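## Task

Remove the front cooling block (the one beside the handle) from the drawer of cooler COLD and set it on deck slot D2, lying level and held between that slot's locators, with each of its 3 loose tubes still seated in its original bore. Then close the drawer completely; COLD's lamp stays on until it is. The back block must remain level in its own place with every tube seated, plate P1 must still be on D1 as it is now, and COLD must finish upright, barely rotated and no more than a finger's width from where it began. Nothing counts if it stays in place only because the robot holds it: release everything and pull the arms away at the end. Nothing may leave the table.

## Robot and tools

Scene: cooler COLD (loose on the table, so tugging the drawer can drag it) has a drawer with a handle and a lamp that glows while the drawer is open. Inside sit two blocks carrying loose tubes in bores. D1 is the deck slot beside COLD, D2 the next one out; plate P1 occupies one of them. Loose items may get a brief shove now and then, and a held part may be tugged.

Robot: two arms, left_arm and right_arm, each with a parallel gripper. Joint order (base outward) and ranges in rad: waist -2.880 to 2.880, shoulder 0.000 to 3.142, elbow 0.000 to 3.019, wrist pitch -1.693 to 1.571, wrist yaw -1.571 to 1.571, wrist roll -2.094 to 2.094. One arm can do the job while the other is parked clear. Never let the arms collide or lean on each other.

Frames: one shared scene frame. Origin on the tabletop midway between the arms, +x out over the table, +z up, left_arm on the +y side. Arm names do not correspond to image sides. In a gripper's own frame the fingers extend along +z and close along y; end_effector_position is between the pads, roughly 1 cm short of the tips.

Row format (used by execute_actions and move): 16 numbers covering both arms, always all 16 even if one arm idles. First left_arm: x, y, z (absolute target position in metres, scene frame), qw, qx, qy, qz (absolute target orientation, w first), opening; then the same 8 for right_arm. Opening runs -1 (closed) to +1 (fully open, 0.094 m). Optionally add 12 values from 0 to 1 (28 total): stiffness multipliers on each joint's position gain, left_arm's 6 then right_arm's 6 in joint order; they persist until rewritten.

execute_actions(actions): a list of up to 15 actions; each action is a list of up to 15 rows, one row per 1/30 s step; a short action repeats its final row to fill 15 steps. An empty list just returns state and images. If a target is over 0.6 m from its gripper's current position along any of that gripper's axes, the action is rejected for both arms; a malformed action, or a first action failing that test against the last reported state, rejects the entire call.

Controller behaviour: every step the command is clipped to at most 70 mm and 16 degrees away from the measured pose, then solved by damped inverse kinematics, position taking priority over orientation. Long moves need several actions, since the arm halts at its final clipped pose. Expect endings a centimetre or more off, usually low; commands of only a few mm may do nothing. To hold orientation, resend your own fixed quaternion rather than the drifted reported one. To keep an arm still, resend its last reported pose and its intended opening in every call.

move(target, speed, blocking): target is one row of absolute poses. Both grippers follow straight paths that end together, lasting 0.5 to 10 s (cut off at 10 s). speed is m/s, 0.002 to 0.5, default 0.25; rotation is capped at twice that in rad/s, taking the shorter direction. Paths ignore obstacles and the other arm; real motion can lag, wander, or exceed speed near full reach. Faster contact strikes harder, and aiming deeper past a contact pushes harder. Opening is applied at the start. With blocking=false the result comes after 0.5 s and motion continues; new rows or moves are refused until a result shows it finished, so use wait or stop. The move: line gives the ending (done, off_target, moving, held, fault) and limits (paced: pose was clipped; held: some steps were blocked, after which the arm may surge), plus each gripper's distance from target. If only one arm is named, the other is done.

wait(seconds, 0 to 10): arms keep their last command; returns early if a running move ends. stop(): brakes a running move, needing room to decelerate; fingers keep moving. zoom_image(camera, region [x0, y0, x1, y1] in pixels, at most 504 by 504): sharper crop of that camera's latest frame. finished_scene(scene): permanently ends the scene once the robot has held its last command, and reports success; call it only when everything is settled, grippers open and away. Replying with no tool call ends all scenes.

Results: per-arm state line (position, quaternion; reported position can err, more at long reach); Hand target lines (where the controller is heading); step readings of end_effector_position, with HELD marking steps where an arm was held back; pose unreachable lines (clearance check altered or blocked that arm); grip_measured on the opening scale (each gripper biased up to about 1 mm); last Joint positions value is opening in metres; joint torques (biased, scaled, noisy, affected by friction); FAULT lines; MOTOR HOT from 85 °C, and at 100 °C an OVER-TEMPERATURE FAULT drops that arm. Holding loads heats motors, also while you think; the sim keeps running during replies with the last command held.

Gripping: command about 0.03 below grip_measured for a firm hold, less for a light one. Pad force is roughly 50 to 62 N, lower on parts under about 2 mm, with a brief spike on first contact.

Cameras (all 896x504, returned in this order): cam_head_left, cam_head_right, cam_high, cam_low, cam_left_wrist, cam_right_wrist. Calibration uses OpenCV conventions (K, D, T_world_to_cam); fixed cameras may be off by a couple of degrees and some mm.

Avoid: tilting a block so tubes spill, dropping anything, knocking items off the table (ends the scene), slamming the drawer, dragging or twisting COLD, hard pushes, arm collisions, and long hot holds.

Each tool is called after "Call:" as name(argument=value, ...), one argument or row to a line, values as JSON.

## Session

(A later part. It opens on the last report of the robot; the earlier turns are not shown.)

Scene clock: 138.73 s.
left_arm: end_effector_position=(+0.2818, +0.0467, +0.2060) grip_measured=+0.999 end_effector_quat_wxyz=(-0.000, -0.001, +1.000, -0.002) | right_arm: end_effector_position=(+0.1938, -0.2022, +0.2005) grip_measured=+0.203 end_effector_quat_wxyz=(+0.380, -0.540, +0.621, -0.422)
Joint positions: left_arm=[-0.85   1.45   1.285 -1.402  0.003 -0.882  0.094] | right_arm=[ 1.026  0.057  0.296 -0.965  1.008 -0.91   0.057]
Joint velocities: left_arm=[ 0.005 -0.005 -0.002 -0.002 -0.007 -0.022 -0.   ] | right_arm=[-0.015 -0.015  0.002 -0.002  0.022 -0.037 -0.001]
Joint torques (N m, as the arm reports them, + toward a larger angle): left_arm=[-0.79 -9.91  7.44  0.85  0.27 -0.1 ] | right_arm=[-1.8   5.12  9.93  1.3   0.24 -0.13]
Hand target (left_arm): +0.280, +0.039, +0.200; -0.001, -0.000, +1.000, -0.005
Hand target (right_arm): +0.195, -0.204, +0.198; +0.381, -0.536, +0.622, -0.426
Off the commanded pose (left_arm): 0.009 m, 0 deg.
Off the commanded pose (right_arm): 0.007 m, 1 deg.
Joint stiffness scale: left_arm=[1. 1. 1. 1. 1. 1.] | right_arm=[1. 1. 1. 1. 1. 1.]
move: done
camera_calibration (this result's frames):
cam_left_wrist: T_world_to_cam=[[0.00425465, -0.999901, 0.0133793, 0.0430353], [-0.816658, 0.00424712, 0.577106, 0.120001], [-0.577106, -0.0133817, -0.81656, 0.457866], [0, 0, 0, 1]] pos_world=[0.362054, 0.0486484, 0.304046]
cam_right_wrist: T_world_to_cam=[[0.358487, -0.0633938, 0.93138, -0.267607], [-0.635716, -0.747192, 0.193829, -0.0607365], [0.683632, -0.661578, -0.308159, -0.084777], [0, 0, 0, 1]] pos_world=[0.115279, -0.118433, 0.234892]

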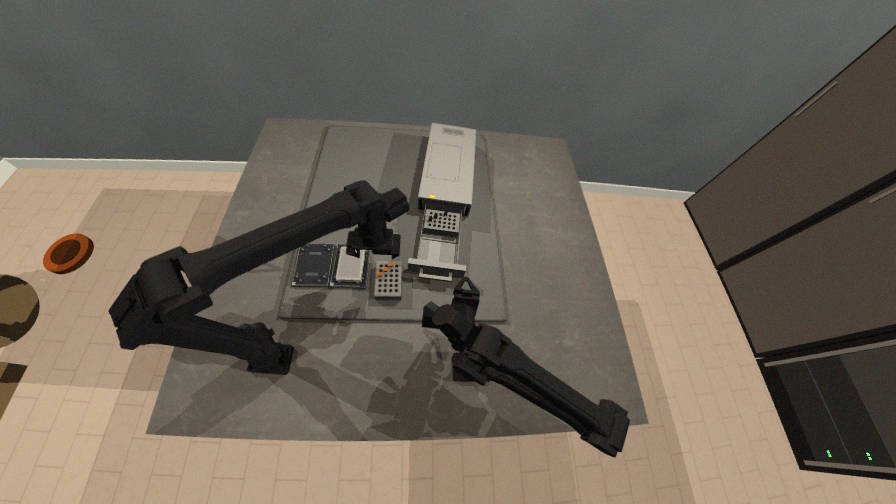

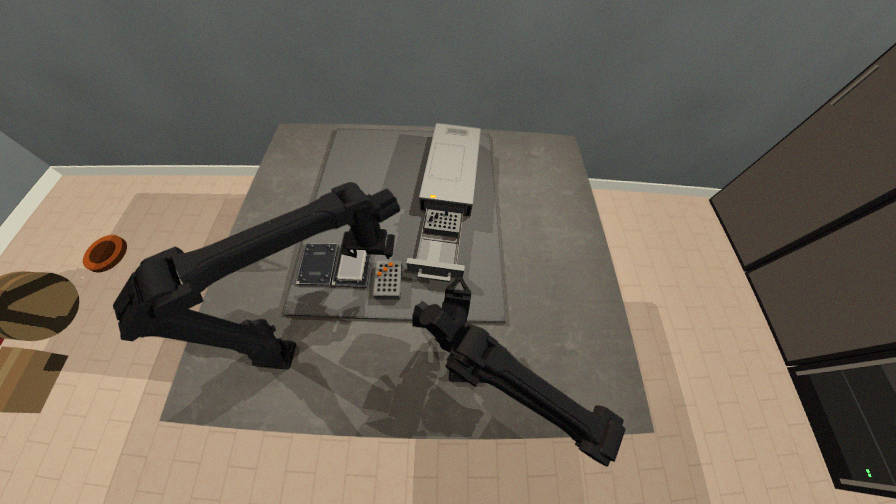

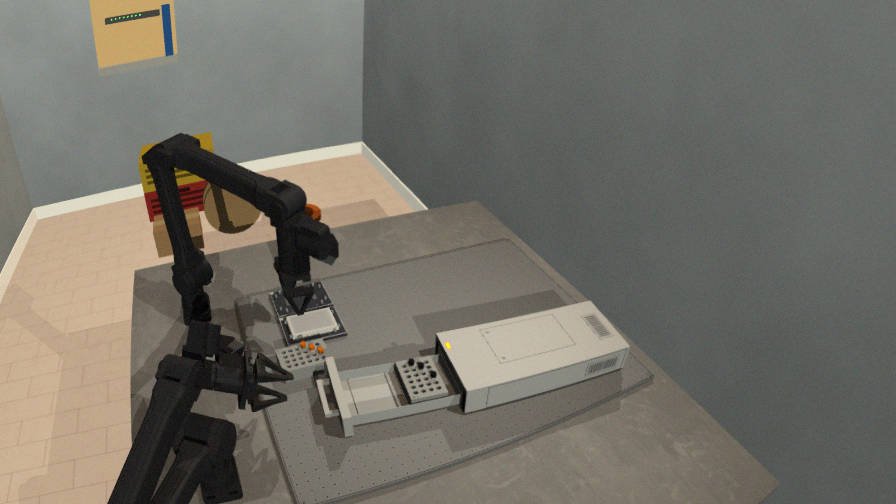

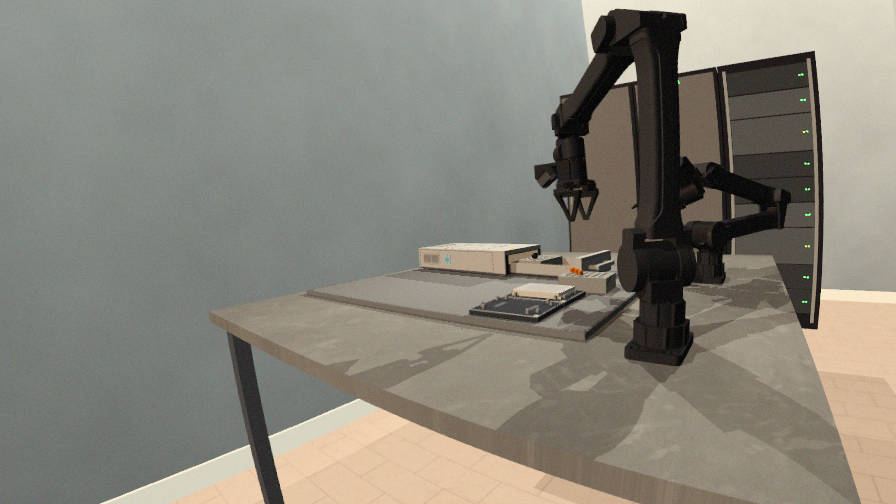

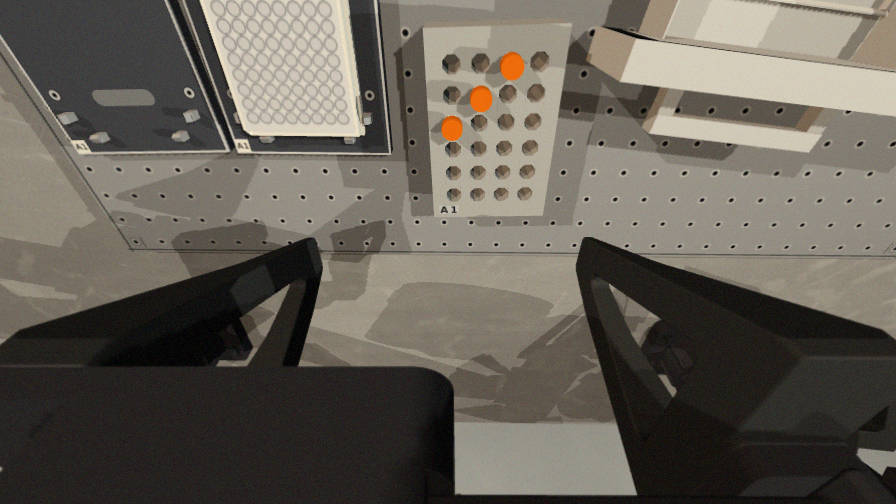

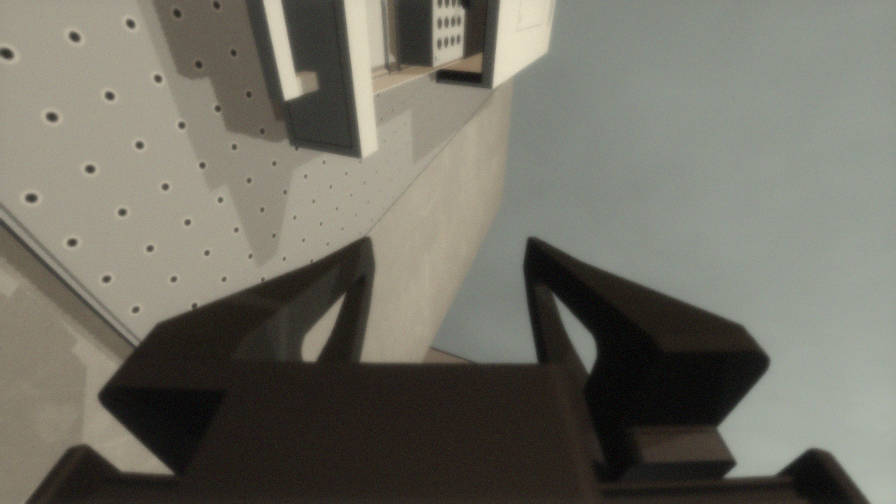

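Call:
move(
  target=[0.283,0.011,0.11,0,0,1,0,1, 0.2,-0.2,0.2,0.376,-0.537,0.618,-0.433,0.2],
  speed=0.08,
)

Scene clock: 142.27 s.
left_arm: end_effector_position=(+0.2845, +0.0170, +0.1133) grip_measured=+0.999 end_effector_quat_wxyz=(-0.004, -0.001, +1.000, +0.002) | right_arm: end_effector_position=(+0.1974, -0.1979, +0.2029) grip_measured=+0.203 end_effector_quat_wxyz=(+0.382, -0.539, +0.618, -0.426)
Joint positions: left_arm=[-0.887  1.588  1.188 -1.179  0.003 -0.919  0.094] | right_arm=[ 1.024  0.083  0.296 -0.923  1.013 -0.929  0.057]
Joint velocities: left_arm=[-0.015  0.005 -0.017  0.002  0.022 -0.022 -0.001] | right_arm=[-0.024  0.005  0.002 -0.002 -0.007  0.037  0.001]
Joint torques (N m, as the arm reports them, + toward a larger angle): left_arm=[ -1.07 -11.56   6.95   0.83   0.    -0.06] | right_arm=[-1.98  6.32 10.15  1.3   0.47 -0.12]
Hand target (left_arm): +0.283, +0.010, +0.110; -0.000, +0.000, +1.000, -0.001
Hand target (right_arm): +0.200, -0.200, +0.200; +0.376, -0.537, +0.618, -0.433
Off the commanded pose (left_arm): 0.007 m, 1 deg.
Off the commanded pose (right_arm): 0.004 m, 1 deg.
Joint stiffness scale: left_arm=[1. 1. 1. 1. 1. 1.] | right_arm=[1. 1. 1. 1. 1. 1.]
move: done
camera_calibration (this result's frames):
cam_left_wrist: T_world_to_cam=[[0.00431884, -0.999983, 0.00393943, 0.0156519], [-0.81238, -0.00121137, 0.583127, 0.174009], [-0.583112, -0.00571875, -0.812371, 0.384448], [0, 0, 0, 1]] pos_world=[0.36547, 0.018061, 0.210783]
cam_right_wrist: T_world_to_cam=[[0.350158, -0.0571087, 0.934948, -0.26872], [-0.636722, -0.746585, 0.192863, -0.0551652], [0.687004, -0.662834, -0.297785, -0.0866246], [0, 0, 0, 1]] pos_world=[0.118481, -0.11395, 0.236083]

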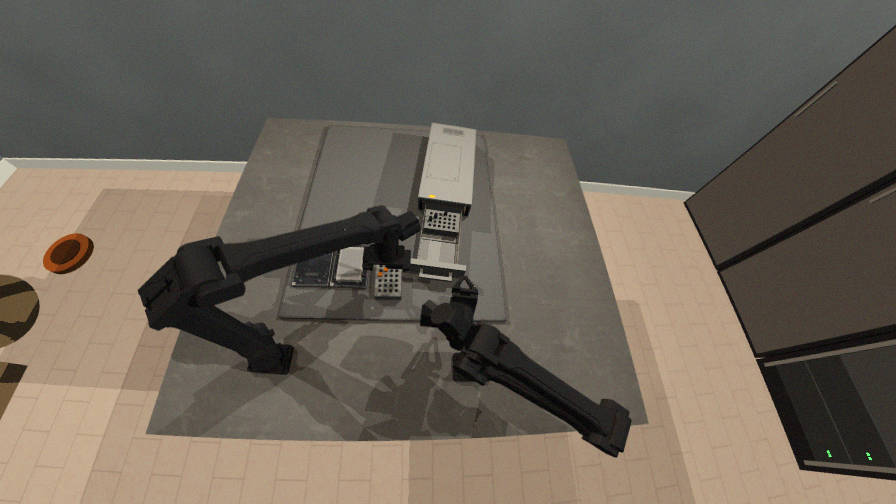

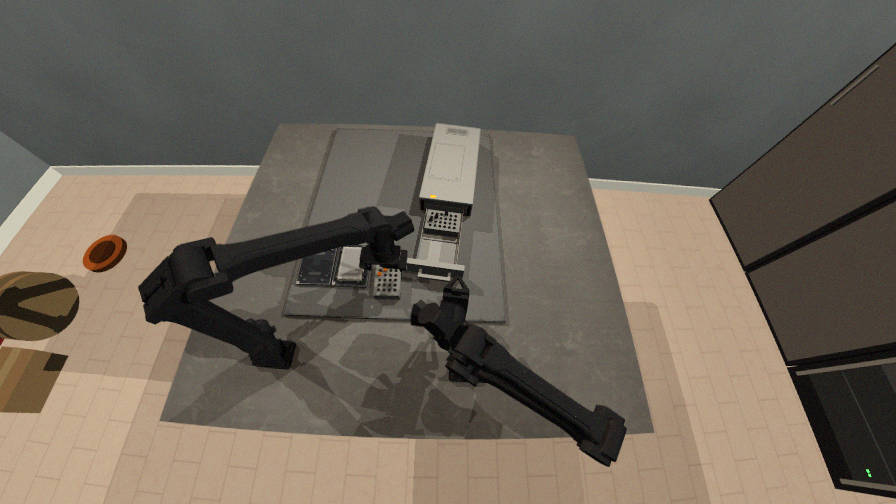

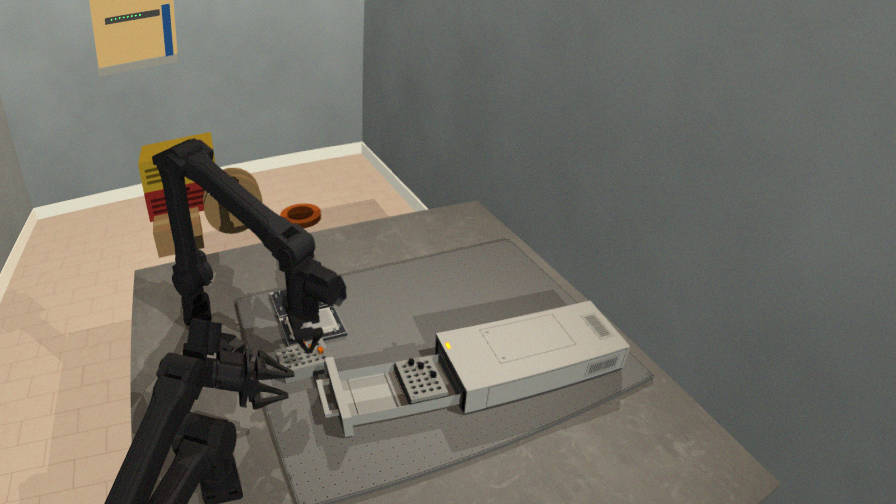

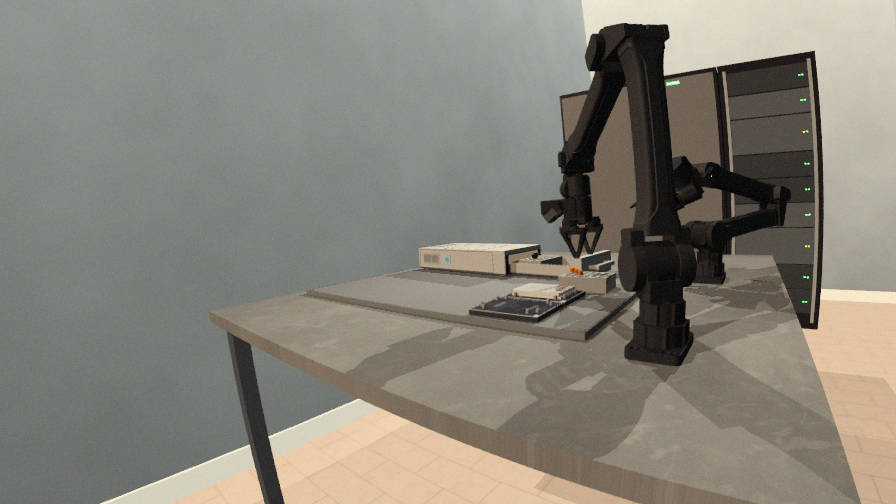

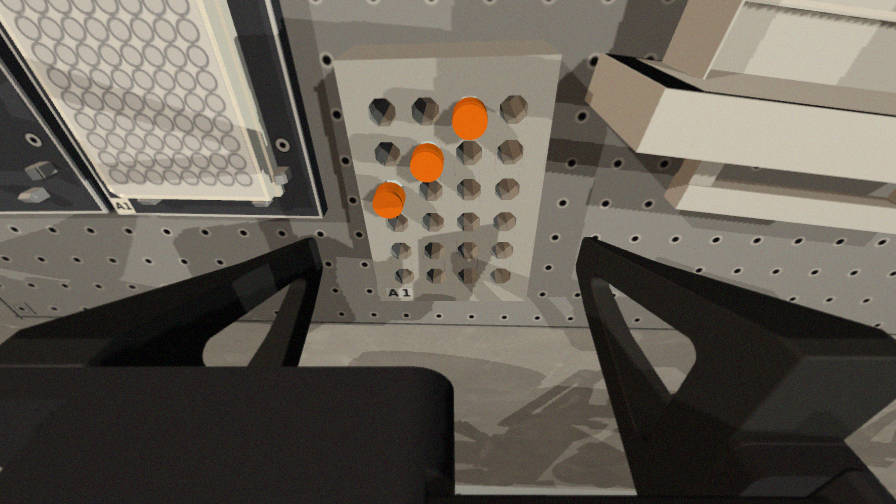

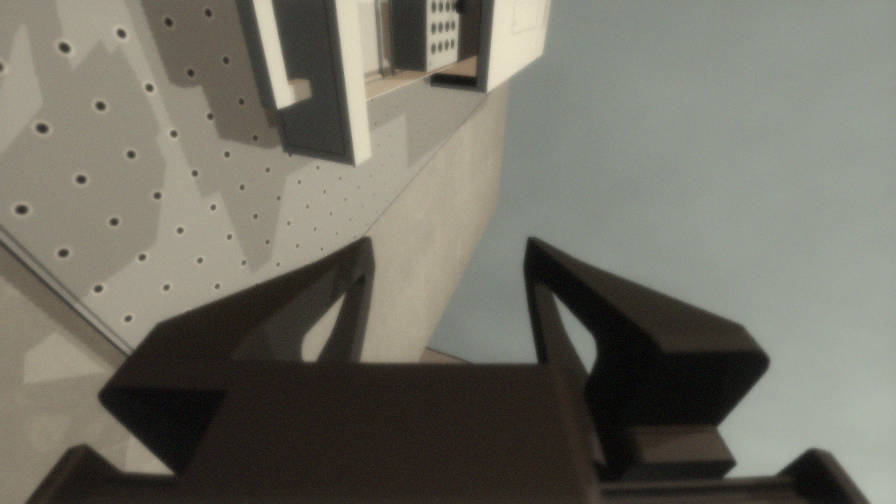

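Call:
move(
  target=[0.275,0.011,0.05,0,0,1,0,1, 0.2,-0.2,0.2,0.376,-0.537,0.618,-0.433,0.2],
  speed=0.04,
)

Scene clock: 146.30 s.
left_arm: end_effector_position=(+0.2780, +0.0166, +0.0553) grip_measured=+0.999 end_effector_quat_wxyz=(-0.002, -0.002, +1.000, +0.000) | right_arm: end_effector_position=(+0.1974, -0.1979, +0.2029) grip_measured=+0.203 end_effector_quat_wxyz=(+0.382, -0.540, +0.617, -0.427)
Joint positions: left_arm=[-0.9    1.649  1.092 -1.018  0.003 -0.933  0.094] | right_arm=[ 1.024  0.083  0.296 -0.923  1.013 -0.929  0.057]
Joint velocities: left_arm=[ 0.005 -0.005  0.012 -0.007 -0.051  0.051 -0.001] | right_arm=[-0.005 -0.024  0.007 -0.002 -0.022 -0.051 -0.   ]
Joint torques (N m, as the arm reports them, + toward a larger angle): left_arm=[ -1.07 -11.75   6.39   0.91  -0.02  -0.05] | right_arm=[-1.93  6.3  10.12  1.28  0.47 -0.13]
Hand target (left_arm): +0.275, +0.011, +0.050; -0.000, +0.000, +1.000, -0.000
Hand target (right_arm): +0.200, -0.200, +0.200; +0.376, -0.537, +0.618, -0.433
Off the commanded pose (left_arm): 0.008 m, 0 deg.
Off the commanded pose (right_arm): 0.004 m, 1 deg.
Joint stiffness scale: left_arm=[1. 1. 1. 1. 1. 1.] | right_arm=[1. 1. 1. 1. 1. 1.]
move: done
camera_calibration (this result's frames):
cam_left_wrist: T_world_to_cam=[[0.00544515, -0.999955, 0.00782454, 0.0149704], [-0.814141, 0.000110339, 0.580667, 0.20319], [-0.580642, -0.0095321, -0.814103, 0.332975], [0, 0, 0, 1]] pos_world=[0.358683, 0.0181213, 0.152973]
cam_right_wrist: T_world_to_cam=[[0.350207, -0.0567304, 0.934953, -0.268656], [-0.636615, -0.7466, 0.193156, -0.0552488], [0.687078, -0.662849, -0.29758, -0.086684], [0, 0, 0, 1]] pos_world=[0.118472, -0.113948, 0.236057]

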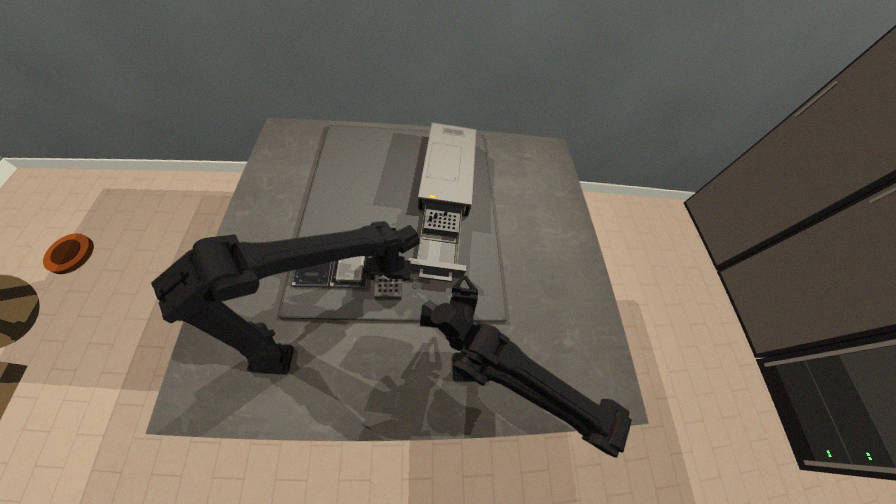

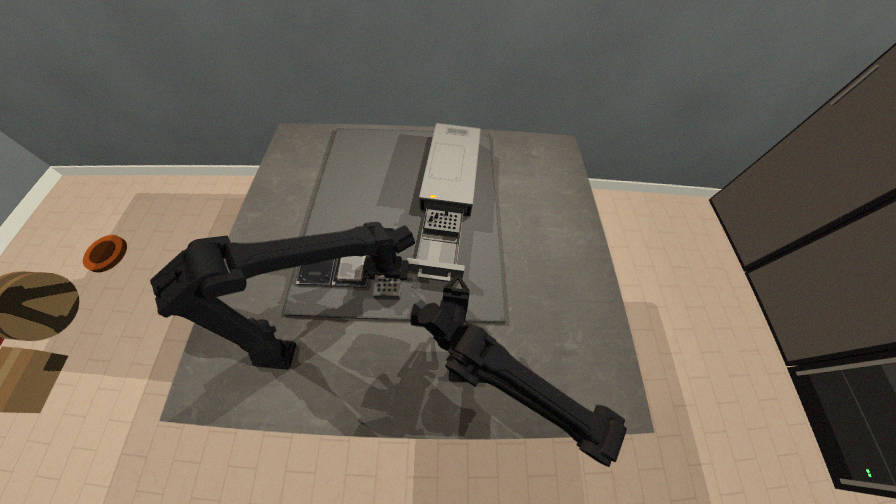

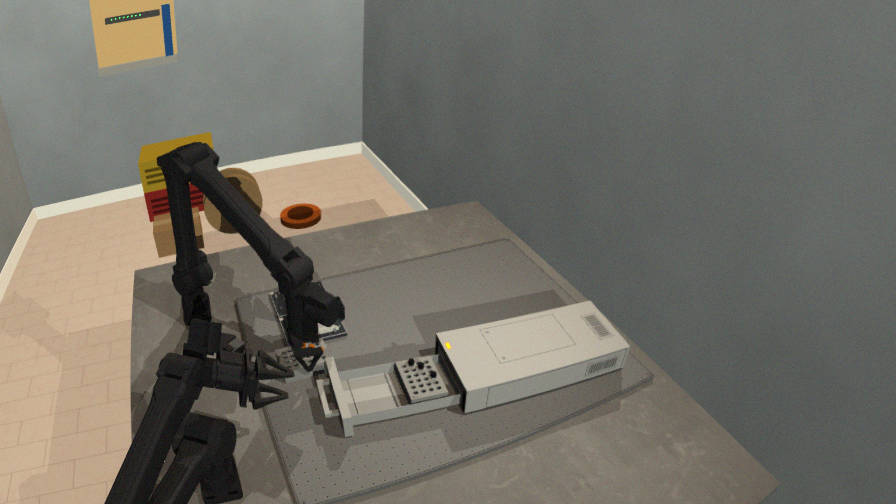

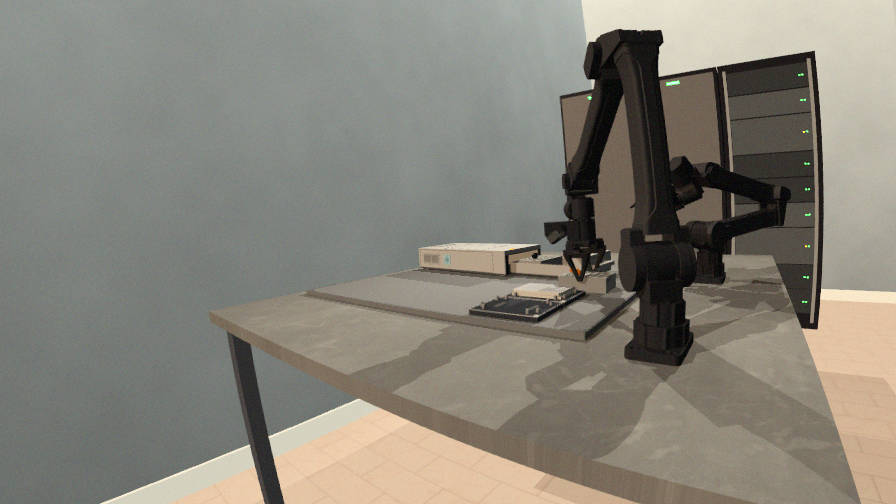

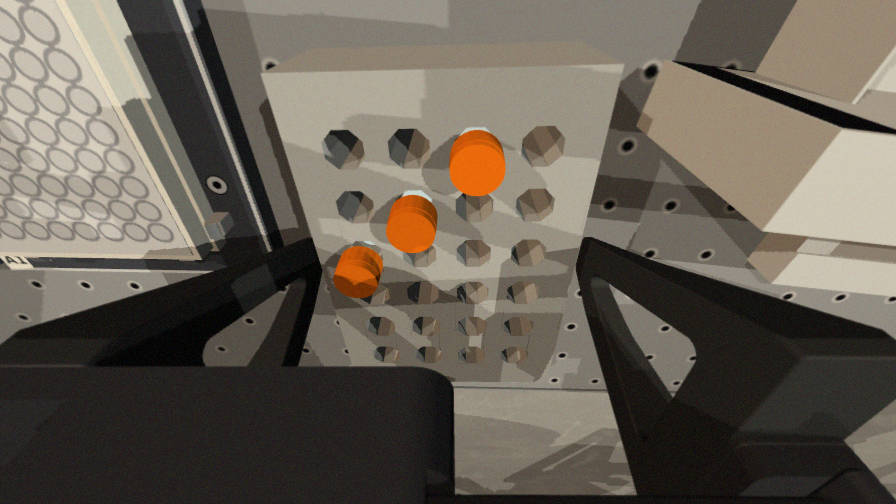

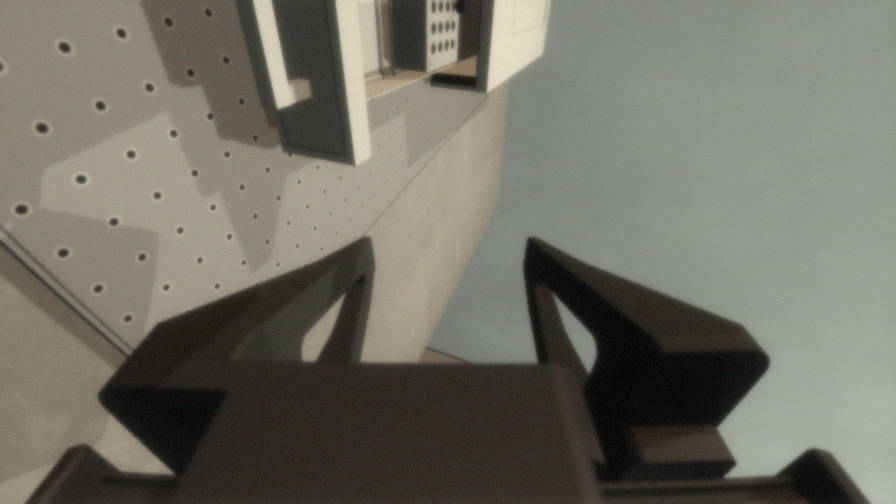

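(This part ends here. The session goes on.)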